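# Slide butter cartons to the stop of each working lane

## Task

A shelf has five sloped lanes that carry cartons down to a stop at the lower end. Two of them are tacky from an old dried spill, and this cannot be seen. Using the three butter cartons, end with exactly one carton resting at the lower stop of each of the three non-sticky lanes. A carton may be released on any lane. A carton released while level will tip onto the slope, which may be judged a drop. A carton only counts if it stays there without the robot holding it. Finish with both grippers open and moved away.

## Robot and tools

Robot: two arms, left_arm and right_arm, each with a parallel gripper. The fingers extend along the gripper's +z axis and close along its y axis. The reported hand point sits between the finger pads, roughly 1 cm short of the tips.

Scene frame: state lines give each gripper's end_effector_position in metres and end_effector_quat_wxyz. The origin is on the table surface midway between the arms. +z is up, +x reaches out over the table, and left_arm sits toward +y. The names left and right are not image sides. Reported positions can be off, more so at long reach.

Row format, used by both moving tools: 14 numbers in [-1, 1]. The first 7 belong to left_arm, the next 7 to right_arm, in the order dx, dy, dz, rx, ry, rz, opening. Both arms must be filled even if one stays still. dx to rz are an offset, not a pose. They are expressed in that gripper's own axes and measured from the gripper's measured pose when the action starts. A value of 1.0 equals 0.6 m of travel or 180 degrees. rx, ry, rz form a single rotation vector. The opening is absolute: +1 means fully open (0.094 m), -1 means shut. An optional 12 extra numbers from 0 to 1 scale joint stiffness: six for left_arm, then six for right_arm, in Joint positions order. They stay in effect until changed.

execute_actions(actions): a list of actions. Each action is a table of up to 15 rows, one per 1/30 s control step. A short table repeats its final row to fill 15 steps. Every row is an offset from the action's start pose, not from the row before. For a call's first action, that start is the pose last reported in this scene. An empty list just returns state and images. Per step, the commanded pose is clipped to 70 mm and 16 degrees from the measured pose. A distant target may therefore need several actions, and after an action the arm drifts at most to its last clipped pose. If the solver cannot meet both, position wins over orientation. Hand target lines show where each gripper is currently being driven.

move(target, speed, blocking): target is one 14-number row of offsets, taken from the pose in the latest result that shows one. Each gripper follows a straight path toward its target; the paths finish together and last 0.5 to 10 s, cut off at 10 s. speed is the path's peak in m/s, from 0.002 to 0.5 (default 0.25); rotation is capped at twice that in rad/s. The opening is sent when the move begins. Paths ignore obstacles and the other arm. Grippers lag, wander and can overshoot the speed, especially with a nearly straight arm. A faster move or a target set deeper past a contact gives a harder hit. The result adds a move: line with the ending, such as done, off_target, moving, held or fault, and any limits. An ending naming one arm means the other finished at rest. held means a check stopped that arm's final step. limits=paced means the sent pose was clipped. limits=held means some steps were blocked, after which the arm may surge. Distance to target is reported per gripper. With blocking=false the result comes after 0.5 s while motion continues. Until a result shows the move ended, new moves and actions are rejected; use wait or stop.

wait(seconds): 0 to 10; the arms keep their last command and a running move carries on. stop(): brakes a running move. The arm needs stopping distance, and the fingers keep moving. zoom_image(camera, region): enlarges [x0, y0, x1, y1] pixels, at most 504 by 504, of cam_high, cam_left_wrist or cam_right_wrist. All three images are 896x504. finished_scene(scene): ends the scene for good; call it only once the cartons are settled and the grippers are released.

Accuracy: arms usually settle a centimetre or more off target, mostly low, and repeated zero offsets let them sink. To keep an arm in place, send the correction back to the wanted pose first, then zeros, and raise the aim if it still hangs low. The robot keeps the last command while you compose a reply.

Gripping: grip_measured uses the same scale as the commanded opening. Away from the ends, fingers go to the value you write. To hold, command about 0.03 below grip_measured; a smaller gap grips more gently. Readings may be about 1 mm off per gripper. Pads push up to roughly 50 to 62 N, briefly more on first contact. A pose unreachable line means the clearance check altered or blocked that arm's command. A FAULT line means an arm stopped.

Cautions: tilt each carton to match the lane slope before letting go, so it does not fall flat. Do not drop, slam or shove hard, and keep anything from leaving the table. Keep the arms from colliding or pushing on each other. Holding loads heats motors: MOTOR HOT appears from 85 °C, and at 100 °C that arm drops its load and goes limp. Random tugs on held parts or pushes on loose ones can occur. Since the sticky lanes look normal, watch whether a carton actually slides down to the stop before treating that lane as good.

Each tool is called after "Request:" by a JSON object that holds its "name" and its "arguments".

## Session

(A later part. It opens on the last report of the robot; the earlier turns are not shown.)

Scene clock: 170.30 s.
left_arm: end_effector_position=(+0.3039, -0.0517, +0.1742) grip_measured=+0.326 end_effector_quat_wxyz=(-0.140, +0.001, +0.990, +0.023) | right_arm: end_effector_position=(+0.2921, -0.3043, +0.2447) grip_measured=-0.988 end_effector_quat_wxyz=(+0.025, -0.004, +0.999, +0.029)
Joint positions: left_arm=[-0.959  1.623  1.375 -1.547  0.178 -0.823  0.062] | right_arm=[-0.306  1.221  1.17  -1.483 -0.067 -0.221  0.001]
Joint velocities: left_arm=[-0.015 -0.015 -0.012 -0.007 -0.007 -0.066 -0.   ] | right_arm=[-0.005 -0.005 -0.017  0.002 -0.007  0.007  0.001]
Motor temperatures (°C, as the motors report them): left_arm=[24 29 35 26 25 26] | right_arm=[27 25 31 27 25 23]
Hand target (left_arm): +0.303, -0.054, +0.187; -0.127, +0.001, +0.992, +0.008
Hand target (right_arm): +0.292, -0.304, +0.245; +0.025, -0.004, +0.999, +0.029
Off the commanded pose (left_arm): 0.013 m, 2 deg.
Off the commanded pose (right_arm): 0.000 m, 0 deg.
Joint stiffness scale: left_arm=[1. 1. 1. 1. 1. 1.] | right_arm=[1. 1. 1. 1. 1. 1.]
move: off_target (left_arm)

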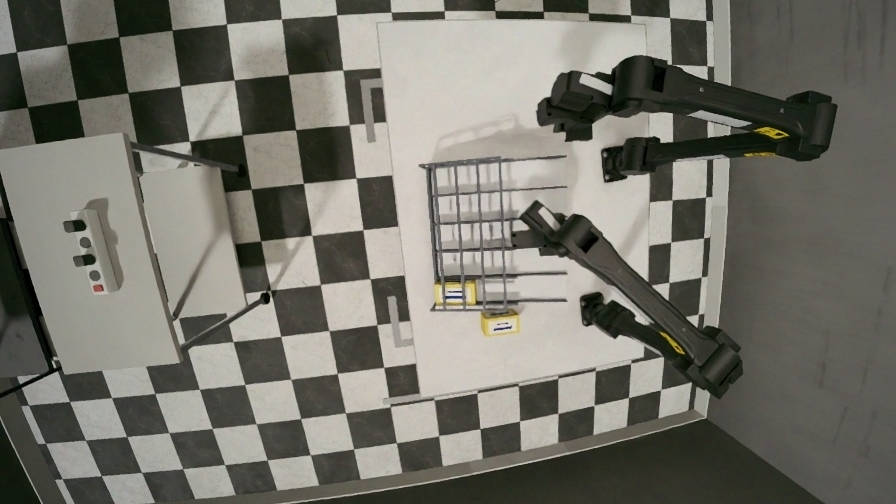

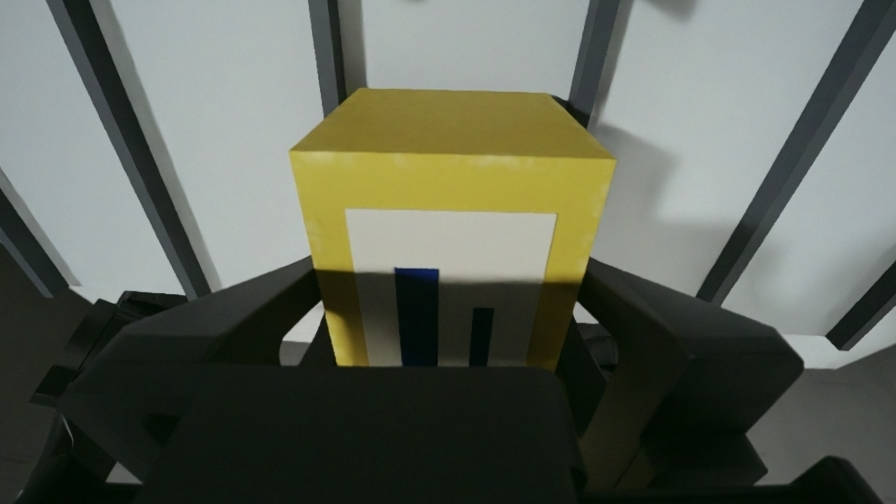

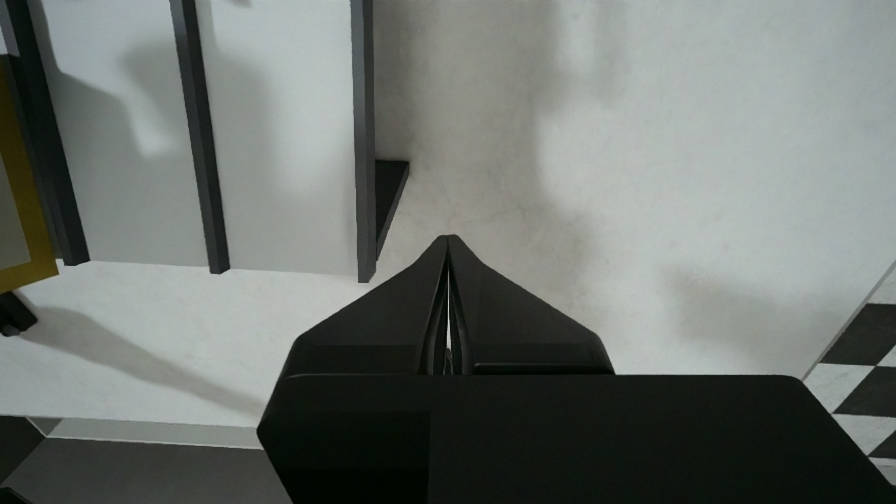

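Request:
{"name": "move", "arguments": {"target": [0,0,0.025,0.008,-0.008,0,0.28,0,0,0,0,0,0,-1], "speed": 0.03}}

Request:
{"name": "move", "arguments": {"target": [0,0,0,0,0,0,0.75,0,0,0,0,0,0,-1]}}

Request:
{"name": "wait", "arguments": {"seconds": 1.5}}

Scene clock: 174.07 s.
left_arm: end_effector_position=(+0.3050, -0.0520, +0.1649) grip_measured=+0.326 end_effector_quat_wxyz=(-0.126, +0.003, +0.992, +0.010) | right_arm: end_effector_position=(+0.2921, -0.3043, +0.2447) grip_measured=-0.988 end_effector_quat_wxyz=(+0.025, -0.004, +0.999, +0.029)
Joint positions: left_arm=[-0.959  1.606  1.334 -1.483  0.174 -0.823  0.062] | right_arm=[-0.306  1.221  1.17  -1.483 -0.067 -0.221  0.001]
Joint velocities: left_arm=[ 0.015 -0.024 -0.017 -0.012  0.037 -0.022 -0.   ] | right_arm=[-0.015 -0.005  0.002 -0.002  0.022 -0.081 -0.001]
Motor temperatures (°C, as the motors report them): left_arm=[24 29 34 26 25 26] | right_arm=[27 25 31 27 25 23]
Hand target (left_arm): +0.300, -0.051, +0.160; -0.128, -0.000, +0.992, +0.011
Hand target (right_arm): +0.292, -0.304, +0.245; +0.025, -0.004, +0.999, +0.029
Off the commanded pose (left_arm): 0.007 m, 1 deg.
Off the commanded pose (right_arm): 0.000 m, 0 deg.
Joint stiffness scale: left_arm=[1. 1. 1. 1. 1. 1.] | right_arm=[1. 1. 1. 1. 1. 1.]
move: done

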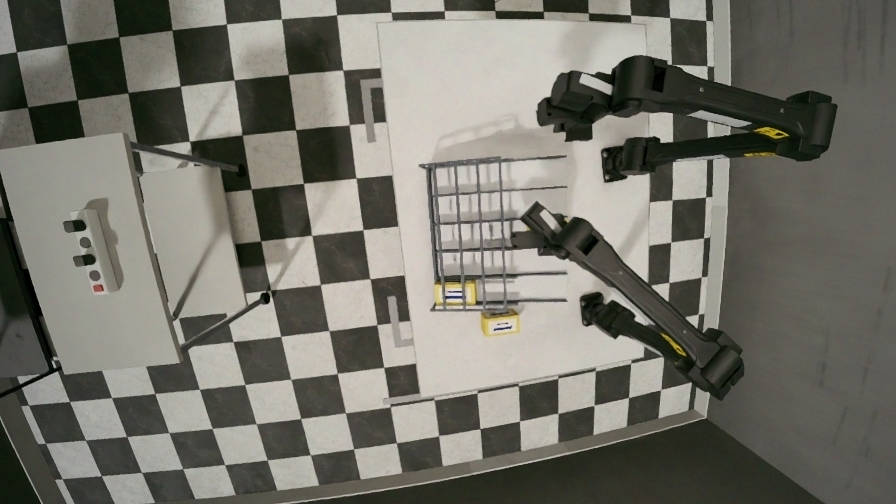

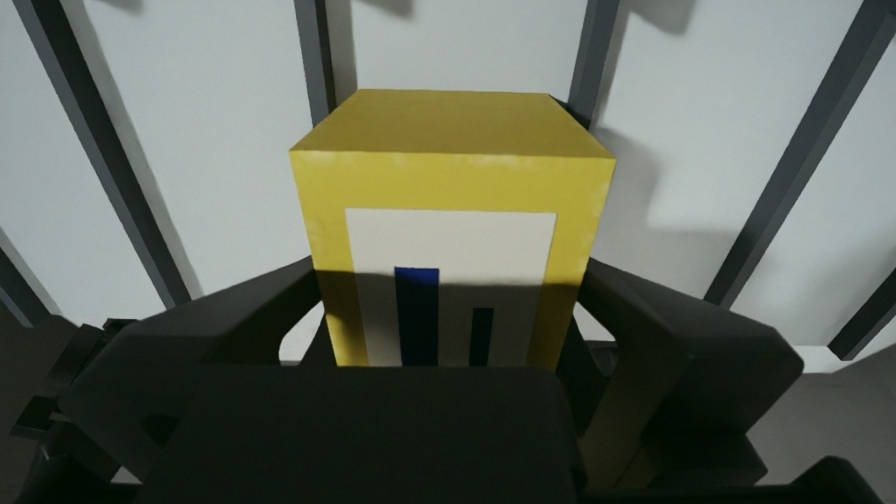

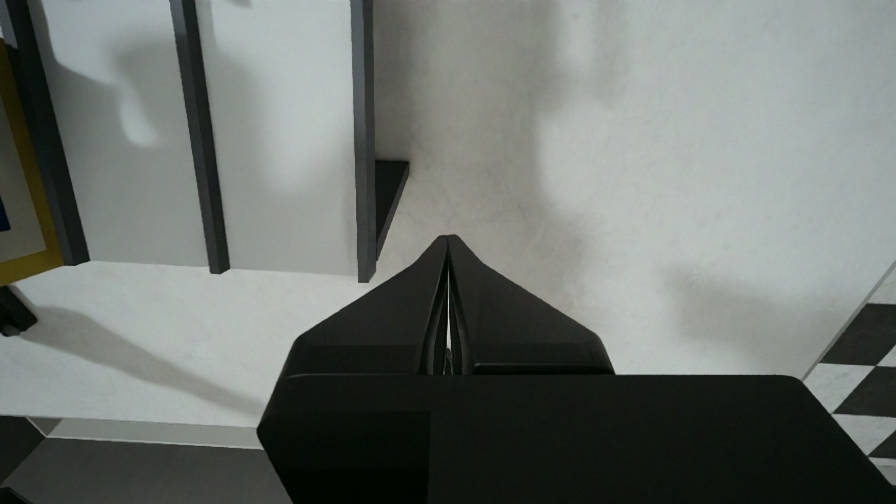

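Scene clock: 174.57 s.
left_arm: end_effector_position=(+0.3050, -0.0520, +0.1649) grip_measured=+0.747 end_effector_quat_wxyz=(-0.126, +0.003, +0.992, +0.010) | right_arm: end_effector_position=(+0.2921, -0.3043, +0.2447) grip_measured=-0.988 end_effector_quat_wxyz=(+0.025, -0.004, +0.999, +0.029)
Joint positions: left_arm=[-0.959  1.606  1.334 -1.483  0.174 -0.823  0.082] | right_arm=[-0.306  1.221  1.17  -1.483 -0.067 -0.221  0.001]
Joint velocities: left_arm=[-0.015 -0.005 -0.002  0.007 -0.022 -0.037  0.001] | right_arm=[-0.015  0.005 -0.002 -0.007  0.022  0.022 -0.001]
Motor temperatures (°C, as the motors report them): left_arm=[24 29 34 26 25 26] | right_arm=[27 25 31 27 25 23]
Hand target (left_arm): +0.305, -0.052, +0.165; -0.126, +0.003, +0.992, +0.010
Hand target (right_arm): +0.292, -0.304, +0.245; +0.025, -0.004, +0.999, +0.029
Off the commanded pose (left_arm): 0.000 m, 0 deg.
Off the commanded pose (right_arm): 0.000 m, 0 deg.
Joint stiffness scale: left_arm=[1. 1. 1. 1. 1. 1.] | right_arm=[1. 1. 1. 1. 1. 1.]
move: done

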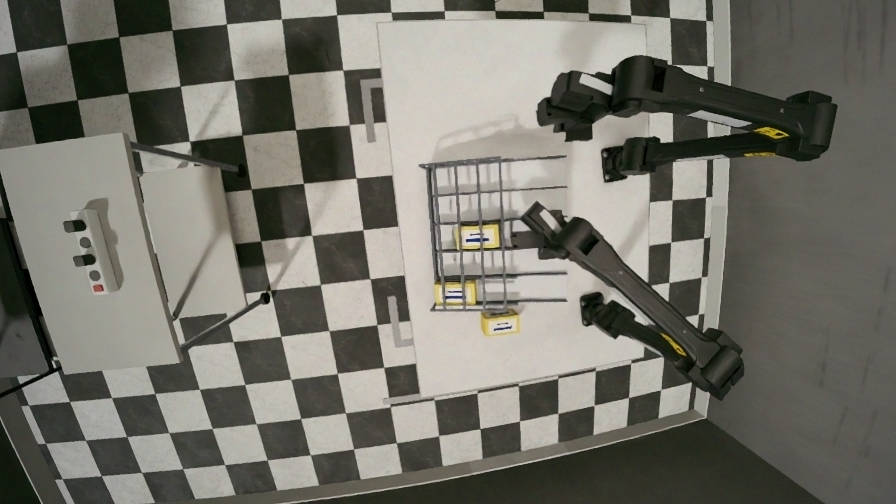

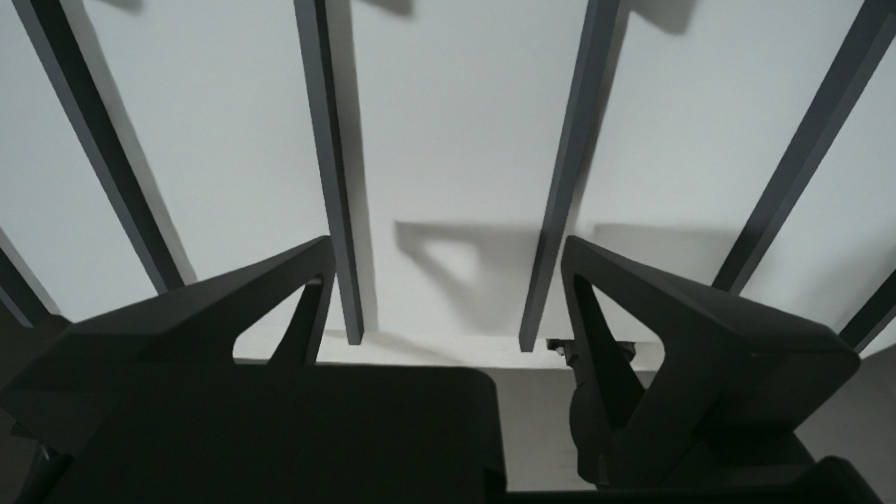

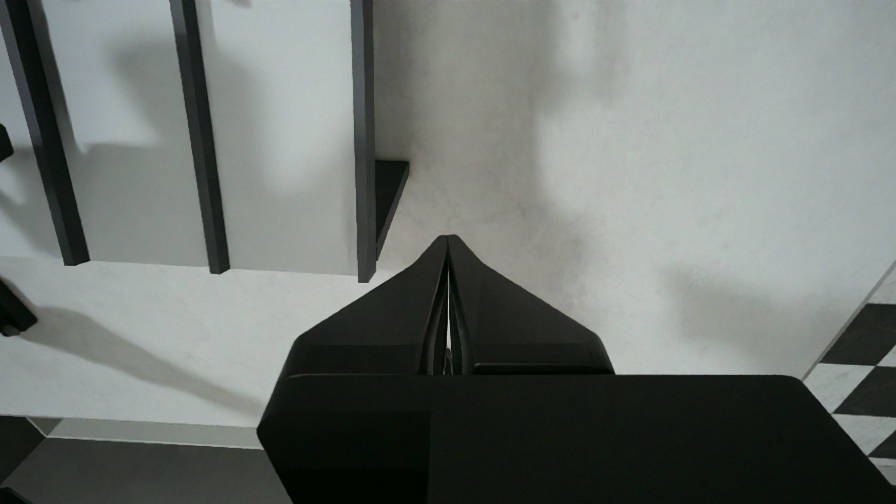

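Scene clock: 176.07 s.
left_arm: end_effector_position=(+0.3050, -0.0520, +0.1649) grip_measured=+0.747 end_effector_quat_wxyz=(-0.126, +0.003, +0.992, +0.010) | right_arm: end_effector_position=(+0.2921, -0.3043, +0.2447) grip_measured=-0.988 end_effector_quat_wxyz=(+0.025, -0.004, +0.999, +0.029)
Joint positions: left_arm=[-0.959  1.606  1.334 -1.483  0.174 -0.823  0.082] | right_arm=[-0.306  1.221  1.17  -1.483 -0.067 -0.221  0.001]
Joint velocities: left_arm=[ 0.015 -0.005 -0.022 -0.037  0.022 -0.007  0.   ] | right_arm=[-0.005 -0.005  0.007  0.007  0.007 -0.037 -0.   ]
Motor temperatures (°C, as the motors report them): left_arm=[24 29 34 26 25 26] | right_arm=[27 25 31 27 25 23]
Hand target (left_arm): +0.305, -0.052, +0.165; -0.126, +0.003, +0.992, +0.010
Hand target (right_arm): +0.292, -0.304, +0.245; +0.025, -0.004, +0.999, +0.029
Off the commanded pose (left_arm): 0.000 m, 0 deg.
Off the commanded pose (right_arm): 0.000 m, 0 deg.
Joint stiffness scale: left_arm=[1. 1. 1. 1. 1. 1.] | right_arm=[1. 1. 1. 1. 1. 1.]
wait: 1.50 s; at rest by 0.17 s

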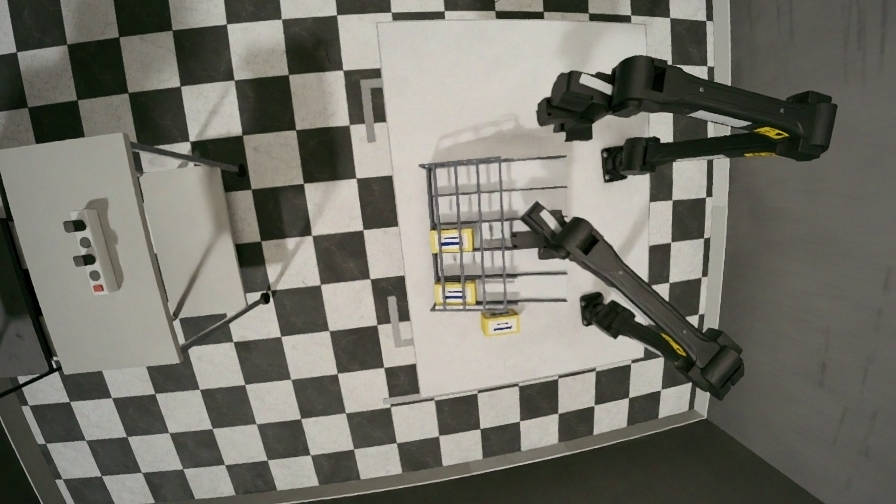

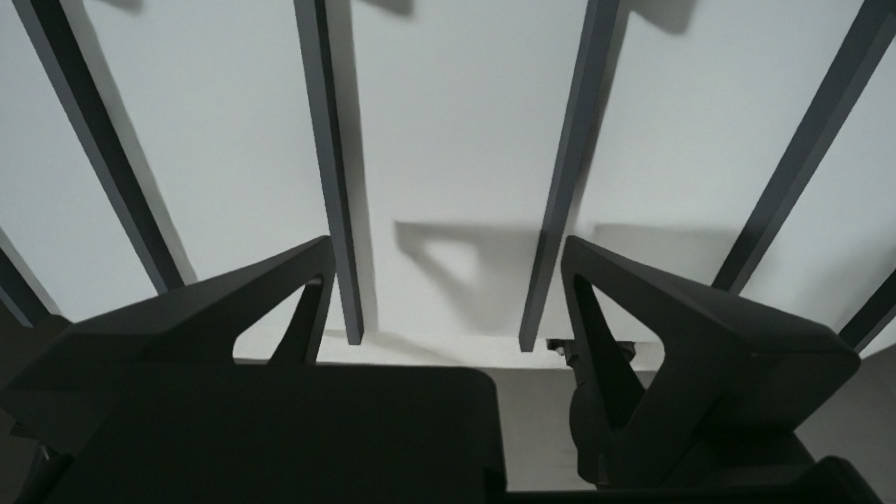

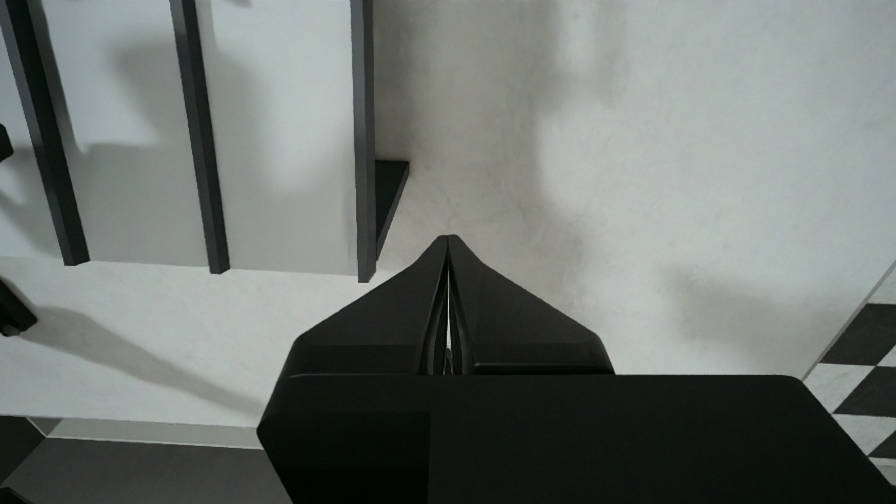

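Request:
{"name": "move", "arguments": {"target": [0.02,0,-0.17,0,-0.08,0,1,0,-0.2,0,0,0,0,-1]}}

Request:
{"name": "move", "arguments": {"target": [-0.17,0.52,-0.03,0,0,0,1,0,0,0,0,0,0,-1]}}

Scene clock: 179.03 s.
left_arm: end_effector_position=(+0.3172, -0.0467, +0.2584) grip_measured=+1.000 end_effector_quat_wxyz=(-0.003, +0.008, +1.000, +0.011) | right_arm: end_effector_position=(+0.2795, -0.4156, +0.2216) grip_measured=-0.988 end_effector_quat_wxyz=(+0.001, +0.003, +0.999, +0.039)
Joint positions: left_arm=[-1.003  1.478  1.452 -1.566 -0.009 -0.872  0.094] | right_arm=[-0.61   1.34   1.214 -1.481 -0.069 -0.513  0.001]
Joint velocities: left_arm=[-0.015 -0.015 -0.007  0.002  0.007 -0.022  0.   ] | right_arm=[ 0.005 -0.005 -0.007 -0.017 -0.081  0.007 -0.001]
Motor temperatures (°C, as the motors report them): left_arm=[24 29 34 26 25 26] | right_arm=[27 25 31 27 25 23]
Hand target (left_arm): +0.319, -0.054, +0.267; -0.000, +0.004, +1.000, +0.009
Hand target (right_arm): +0.294, -0.423, +0.239; +0.025, -0.004, +0.999, +0.027
Off the commanded pose (left_arm): 0.011 m, 1 deg.
Off the commanded pose (right_arm): 0.023 m, 3 deg.
Joint stiffness scale: left_arm=[1. 1. 1. 1. 1. 1.] | right_arm=[1. 1. 1. 1. 1. 1.]
move: off_target (left_arm, right_arm)

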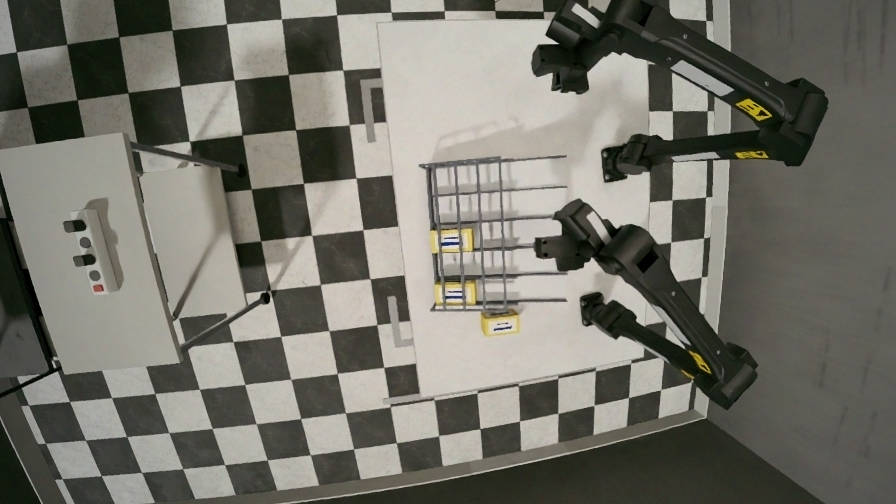

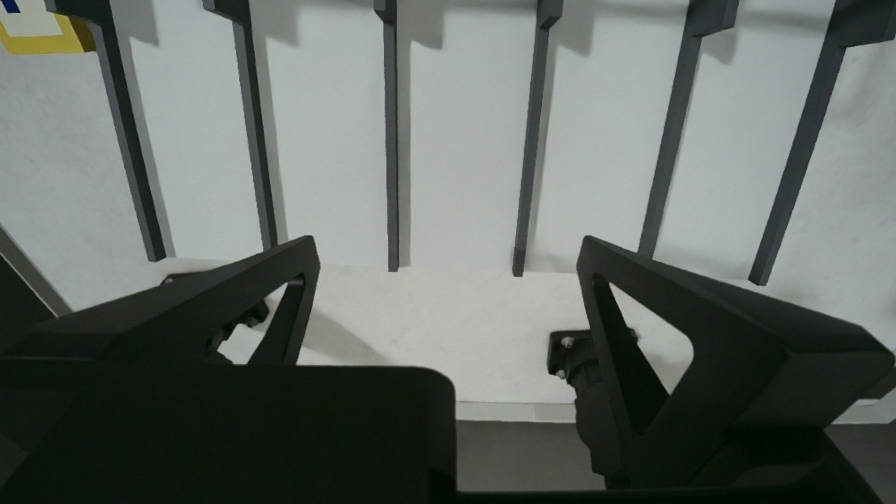

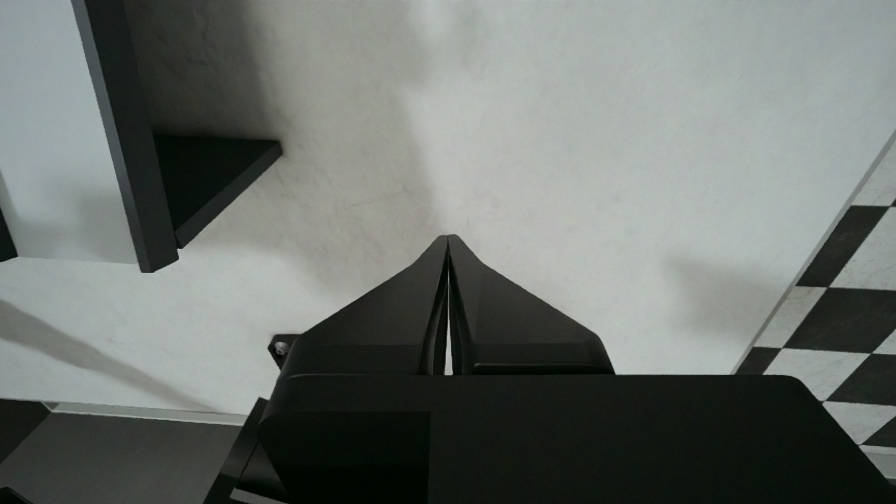

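Scene clock: 180.97 s.
left_arm: end_effector_position=(+0.4190, +0.2705, +0.2737) grip_measured=+1.000 end_effector_quat_wxyz=(-0.006, -0.004, +1.000, +0.014) | right_arm: end_effector_position=(+0.2795, -0.4156, +0.2216) grip_measured=-0.988 end_effector_quat_wxyz=(+0.001, +0.003, +0.999, +0.039)
Joint positions: left_arm=[-0.17   1.326  1.339 -1.598 -0.027 -0.064  0.094] | right_arm=[-0.61   1.34   1.214 -1.481 -0.069 -0.513  0.001]
Joint velocities: left_arm=[-0.015 -0.005  0.007  0.002  0.022 -0.037  0.   ] | right_arm=[ 0.005 -0.015  0.012 -0.007  0.022 -0.051  0.001]
Motor temperatures (°C, as the motors report them): left_arm=[24 29 33 26 25 26] | right_arm=[27 25 31 27 25 23]
Hand target (left_arm): +0.426, +0.268, +0.282; -0.004, +0.008, +1.000, +0.013
Hand target (right_arm): +0.279, -0.416, +0.222; +0.001, +0.003, +0.999, +0.039
Off the commanded pose (left_arm): 0.013 m, 2 deg.
Off the commanded pose (right_arm): 0.000 m, 0 deg.
Joint stiffness scale: left_arm=[1. 1. 1. 1. 1. 1.] | right_arm=[1. 1. 1. 1. 1. 1.]
move: off_target (left_arm)

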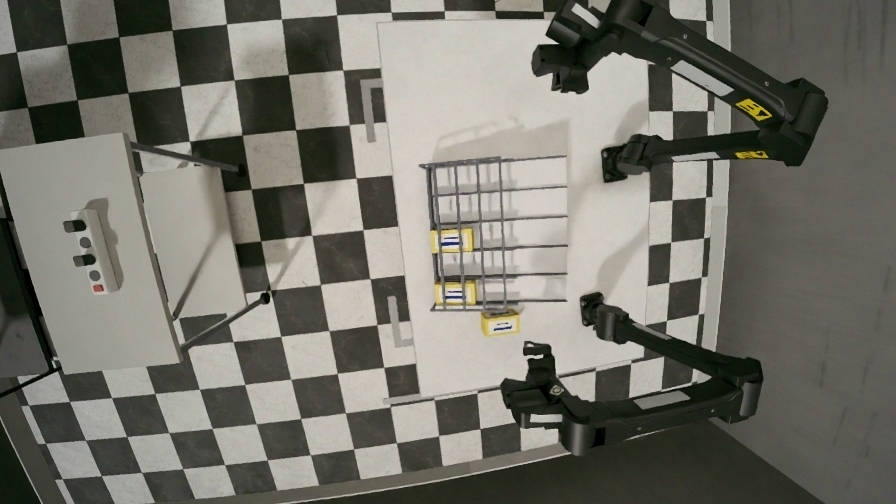

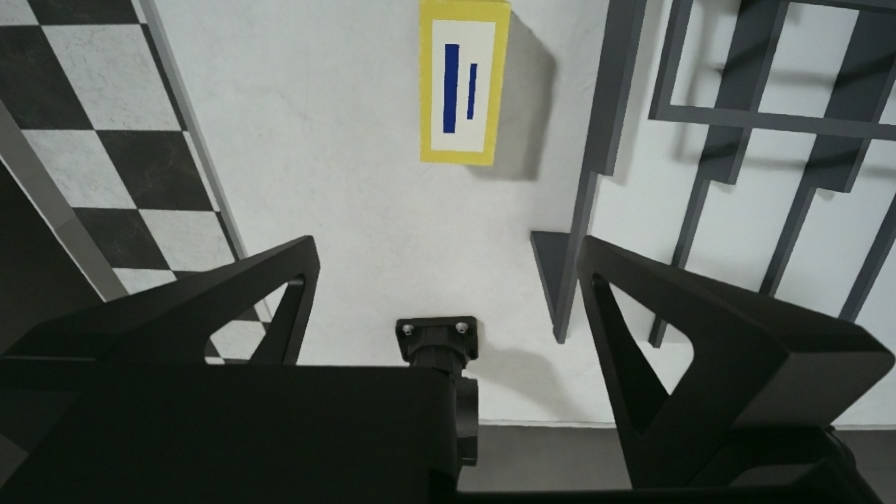

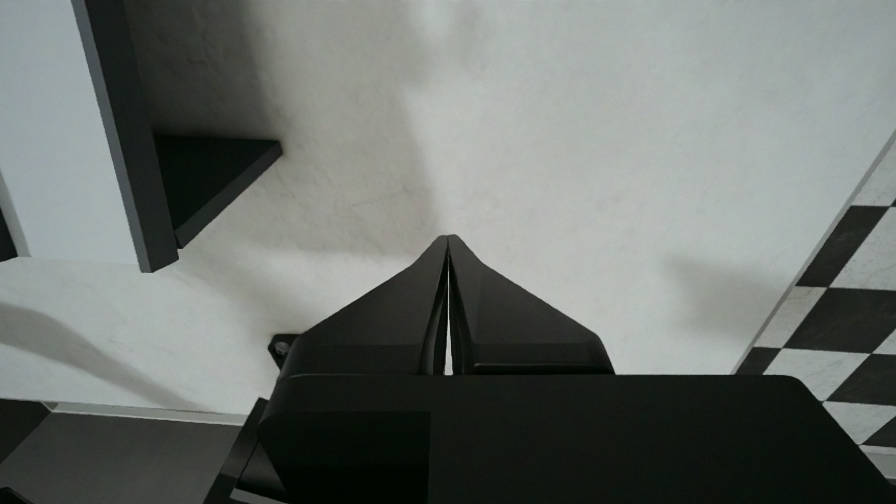

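Request:
{"name": "move", "arguments": {"target": [0,-0.02,0.31,0.008,0,0,1,0,0,0,0,0,0,-1], "speed": 0.15}}

Scene clock: 185.00 s.
left_arm: end_effector_position=(+0.4157, +0.2668, +0.0939) grip_measured=+1.000 end_effector_quat_wxyz=(-0.005, -0.003, +1.000, +0.003) | right_arm: end_effector_position=(+0.2795, -0.4156, +0.2216) grip_measured=-0.988 end_effector_quat_wxyz=(+0.001, +0.003, +0.999, +0.039)
Joint positions: left_arm=[-0.17   1.427  0.95  -1.105 -0.005 -0.061  0.094] | right_arm=[-0.61   1.34   1.214 -1.481 -0.069 -0.513  0.001]
Joint velocities: left_arm=[ 0.005  0.005 -0.007 -0.007  0.051 -0.051  0.   ] | right_arm=[-0.005 -0.015  0.012  0.002  0.007  0.007 -0.001]
Motor temperatures (°C, as the motors report them): left_arm=[24 29 34 26 25 26] | right_arm=[27 25 31 27 25 23]
Hand target (left_arm): +0.415, +0.263, +0.087; -0.006, -0.004, +1.000, +0.002
Hand target (right_arm): +0.279, -0.416, +0.222; +0.001, +0.003, +0.999, +0.039
Off the commanded pose (left_arm): 0.007 m, 0 deg.
Off the commanded pose (right_arm): 0.000 m, 0 deg.
Joint stiffness scale: left_arm=[1. 1. 1. 1. 1. 1.] | right_arm=[1. 1. 1. 1. 1. 1.]
move: done

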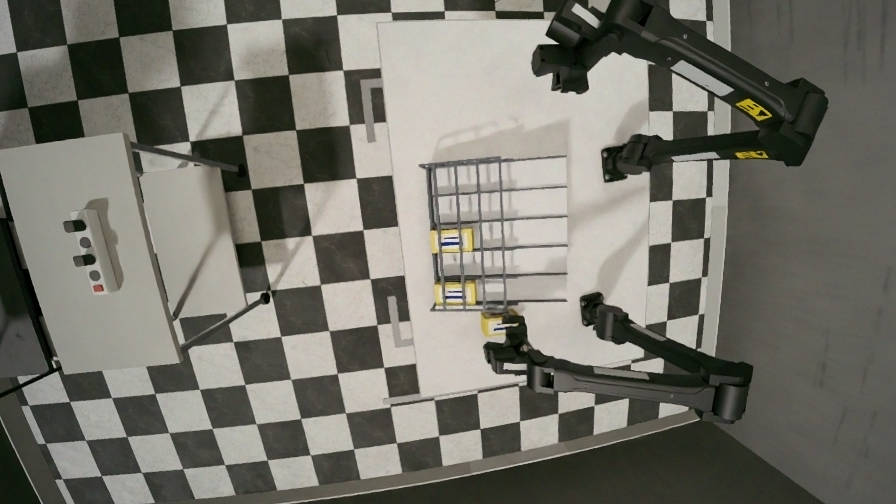

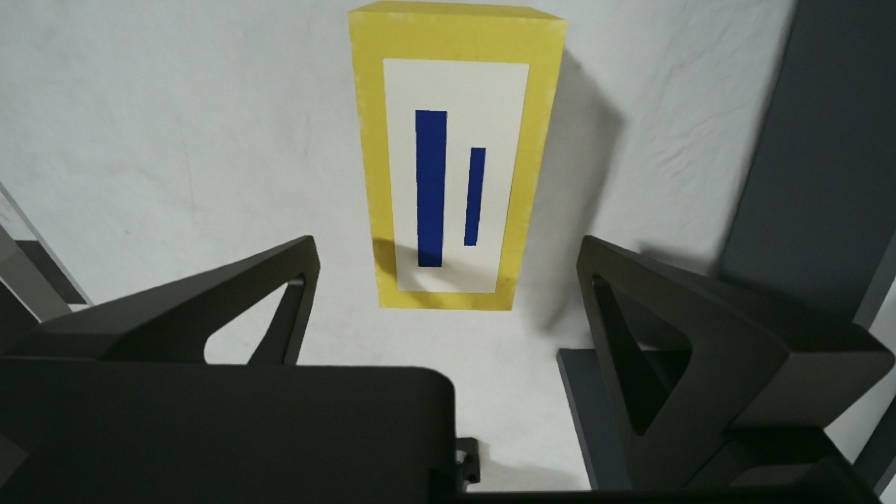

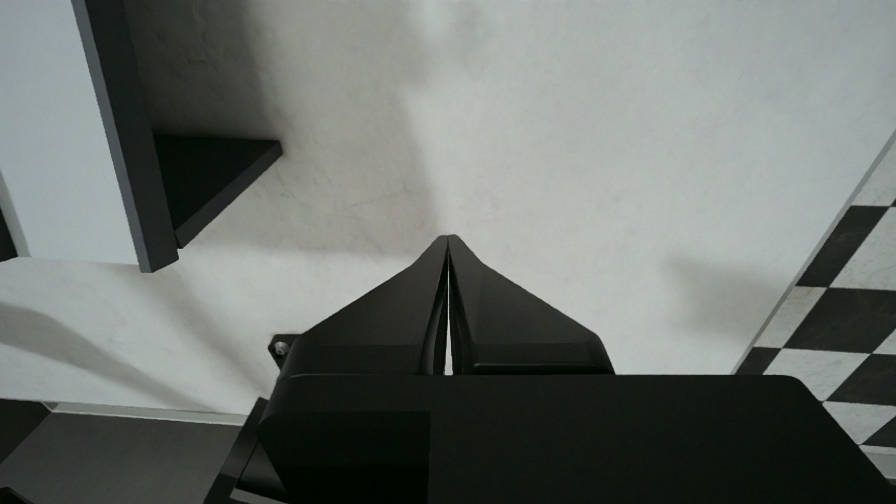

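Forward 2.2 cm and down.

Request:
{"name": "move", "arguments": {"target": [-0.038,-0.005,0.11,0,0,0.008,1,0,0,0,0,0,0,-1], "speed": 0.06}}

Request:
{"name": "move", "arguments": {"target": [0,0,0,0,0,0,0.28,0,0,0,0,0,0,-1]}}

Request:
{"name": "move", "arguments": {"target": [0.1,0,-0.45,0,0,-0.008,0.28,0,0,0,0,0,0,-1], "speed": 0.2}}

Scene clock: 189.27 s.
left_arm: end_effector_position=(+0.4398, +0.2655, +0.0368) grip_measured=+1.000 end_effector_quat_wxyz=(-0.001, -0.000, +1.000, +0.002) | right_arm: end_effector_position=(+0.2795, -0.4156, +0.2216) grip_measured=-0.988 end_effector_quat_wxyz=(+0.001, +0.003, +0.999, +0.039)
Joint positions: left_arm=[-0.17   1.568  0.933 -0.937 -0.005 -0.056  0.094] | right_arm=[-0.61   1.34   1.214 -1.481 -0.069 -0.513  0.001]
Joint velocities: left_arm=[ 0.005 -0.005  0.007 -0.002 -0.037  0.022  0.   ] | right_arm=[-0.015 -0.005  0.007  0.017 -0.022 -0.066  0.001]
Motor temperatures (°C, as the motors report them): left_arm=[24 29 33 26 25 26] | right_arm=[27 25 31 27 25 23]
Hand target (left_arm): +0.437, +0.264, +0.027; -0.005, +0.010, +1.000, +0.003
Hand target (right_arm): +0.279, -0.416, +0.222; +0.001, +0.003, +0.999, +0.039
Off the commanded pose (left_arm): 0.009 m, 1 deg.
Off the commanded pose (right_arm): 0.000 m, 0 deg.
Joint stiffness scale: left_arm=[1. 1. 1. 1. 1. 1.] | right_arm=[1. 1. 1. 1. 1. 1.]
move: done

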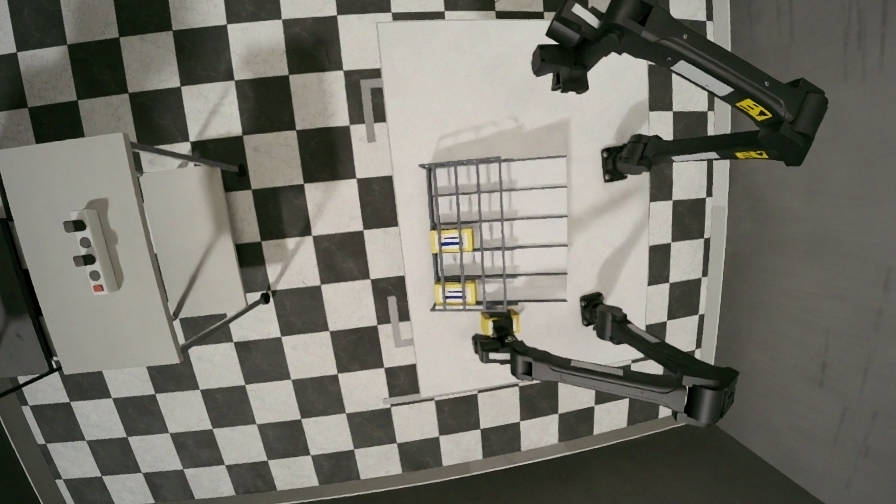

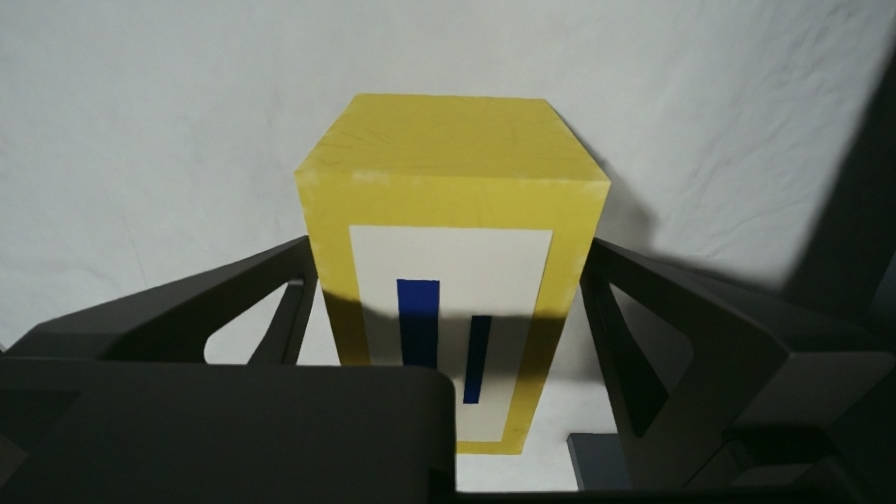

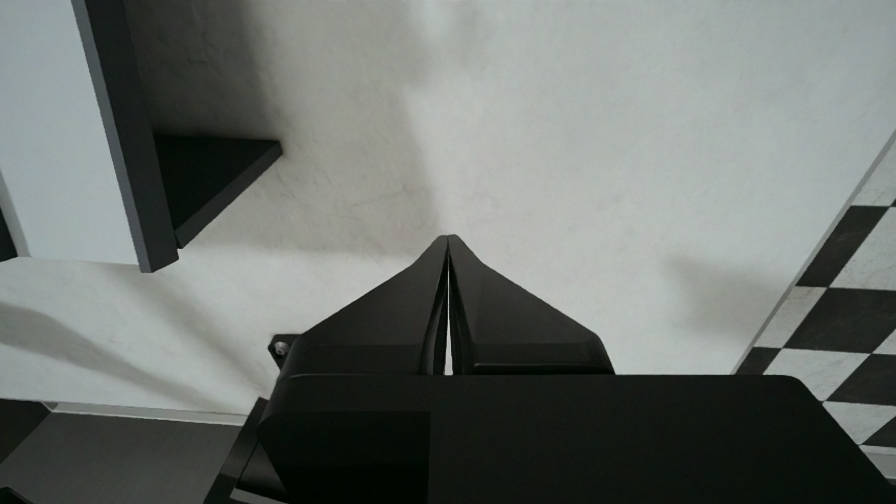

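Scene clock: 189.77 s.
left_arm: end_effector_position=(+0.4398, +0.2655, +0.0368) grip_measured=+0.330 end_effector_quat_wxyz=(-0.001, -0.000, +1.000, +0.003) | right_arm: end_effector_position=(+0.2795, -0.4156, +0.2216) grip_measured=-0.988 end_effector_quat_wxyz=(+0.001, +0.003, +0.999, +0.039)
Joint positions: left_arm=[-0.17   1.568  0.933 -0.937 -0.005 -0.057  0.062] | right_arm=[-0.61   1.34   1.214 -1.481 -0.069 -0.513  0.001]
Joint velocities: left_arm=[-0.005 -0.005 -0.027  0.007  0.007  0.007 -0.   ] | right_arm=[-0.015  0.005 -0.007 -0.017 -0.007 -0.051 -0.   ]
Motor temperatures (°C, as the motors report them): left_arm=[24 29 33 26 25 26] | right_arm=[27 25 31 27 25 23]
Hand target (left_arm): +0.440, +0.265, +0.037; -0.001, -0.000, +1.000, +0.002
Hand target (right_arm): +0.279, -0.416, +0.222; +0.001, +0.003, +0.999, +0.039
Off the commanded pose (left_arm): 0.000 m, 0 deg.
Off the commanded pose (right_arm): 0.000 m, 0 deg.
Joint stiffness scale: left_arm=[1. 1. 1. 1. 1. 1.] | right_arm=[1. 1. 1. 1. 1. 1.]
move: done

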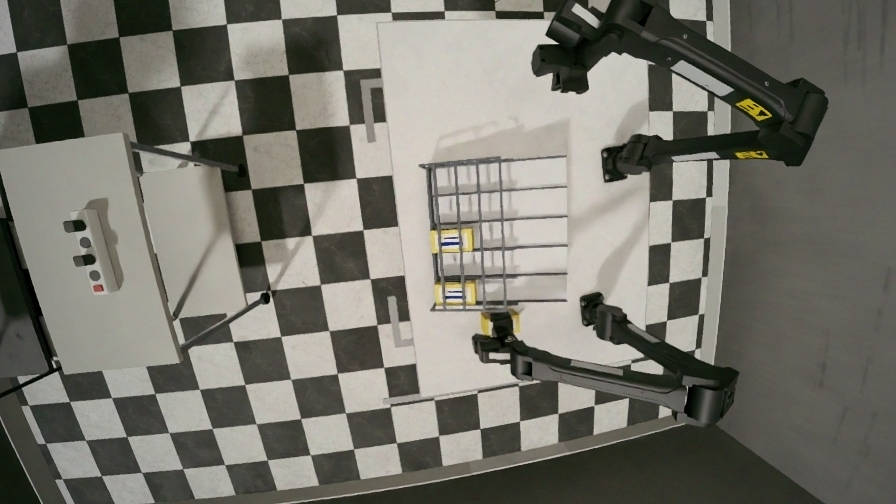

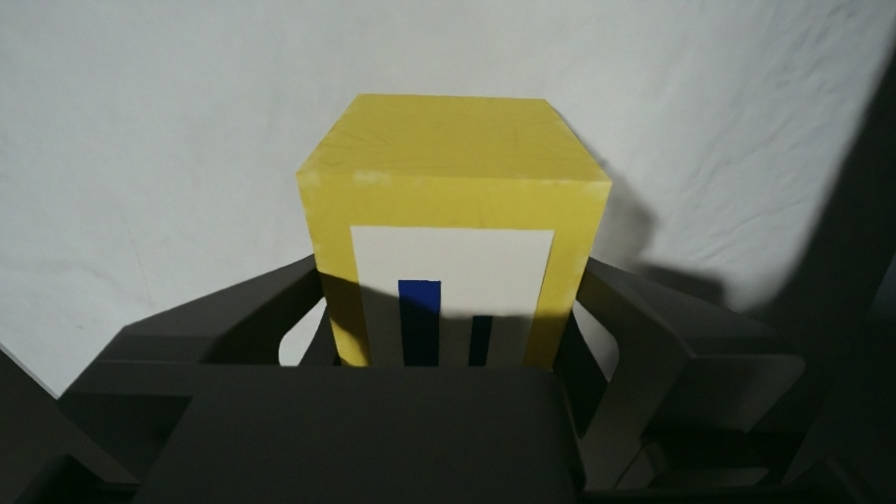

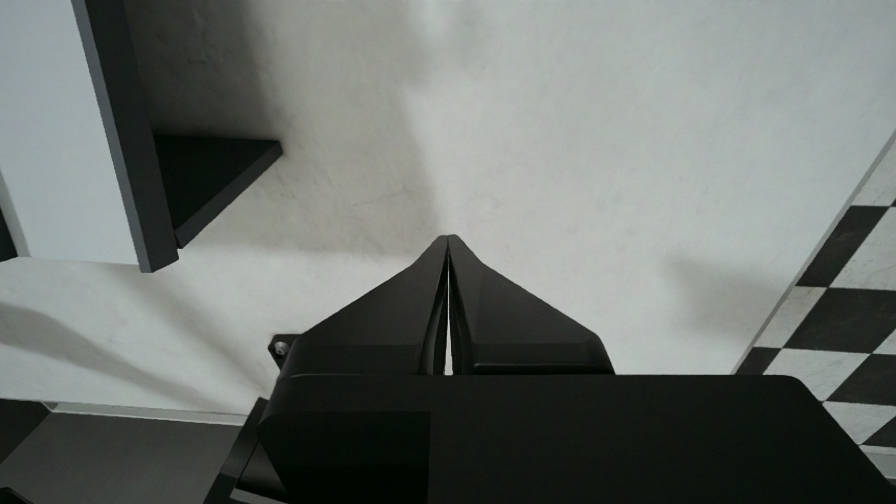

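Scene clock: 191.57 s.
left_arm: end_effector_position=(+0.3738, +0.2692, +0.2805) grip_measured=+0.330 end_effector_quat_wxyz=(-0.026, -0.010, +1.000, +0.004) | right_arm: end_effector_position=(+0.2795, -0.4156, +0.2216) grip_measured=-0.988 end_effector_quat_wxyz=(+0.001, +0.003, +0.999, +0.039)
Joint positions: left_arm=[-0.17   1.235  1.275 -1.665 -0.005 -0.075  0.062] | right_arm=[-0.61   1.34   1.214 -1.481 -0.069 -0.513  0.001]
Joint velocities: left_arm=[-0.005 -0.005 -0.002 -0.022 -0.11  -0.022  0.   ] | right_arm=[-0.005 -0.015 -0.007 -0.002  0.022 -0.037  0.   ]
Motor temperatures (°C, as the motors report them): left_arm=[24 29 33 26 25 26] | right_arm=[27 25 31 27 25 23]
Hand target (left_arm): +0.381, +0.265, +0.308; +0.001, -0.013, +1.000, +0.002
Hand target (right_arm): +0.279, -0.416, +0.222; +0.001, +0.003, +0.999, +0.039
Off the commanded pose (left_arm): 0.028 m, 3 deg.
Off the commanded pose (right_arm): 0.000 m, 0 deg.
Joint stiffness scale: left_arm=[1. 1. 1. 1. 1. 1.] | right_arm=[1. 1. 1. 1. 1. 1.]
joint sent to its limit (left arm) — the command would take joint 4 (wrist pitch) past its lower limit, so that joint was sent only as far as its limit.
move: off_target (left_arm)

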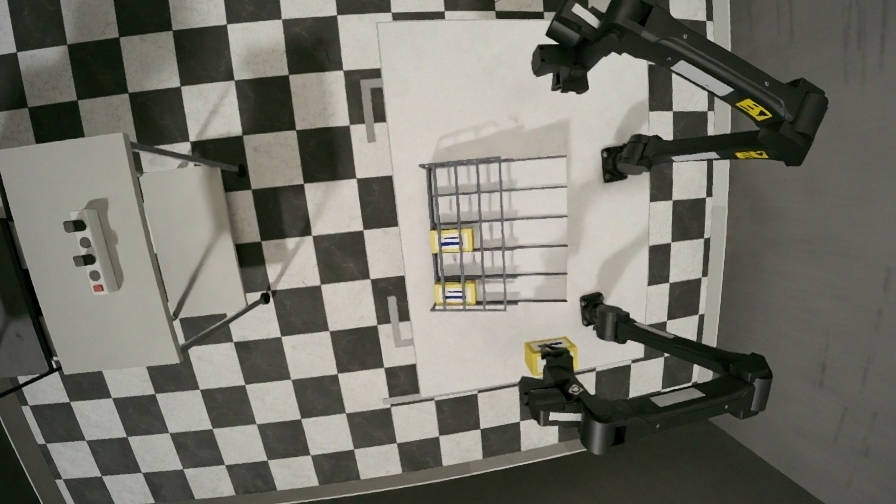

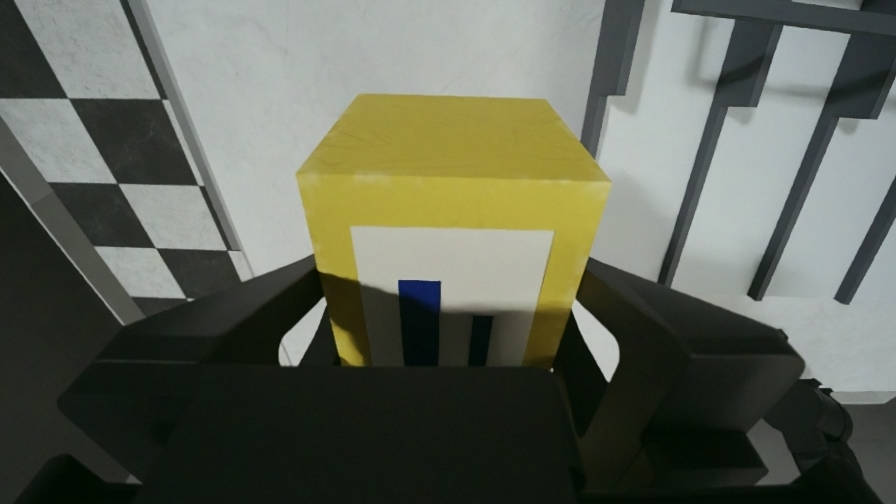

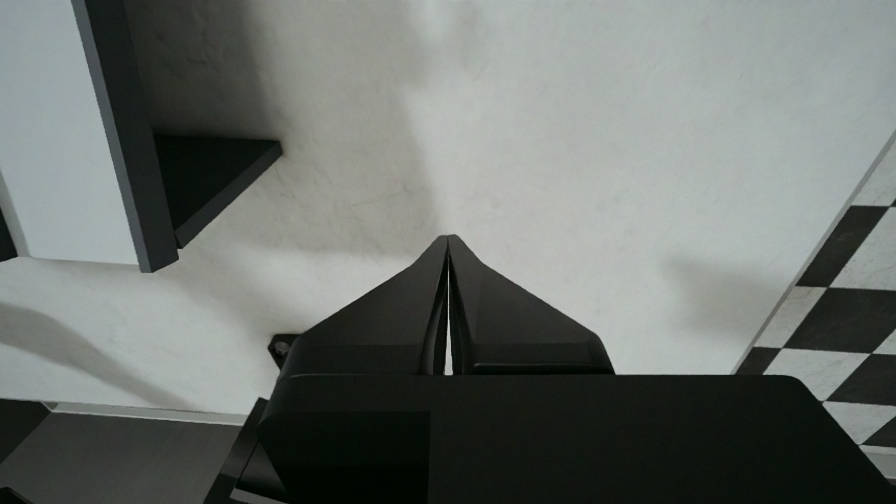

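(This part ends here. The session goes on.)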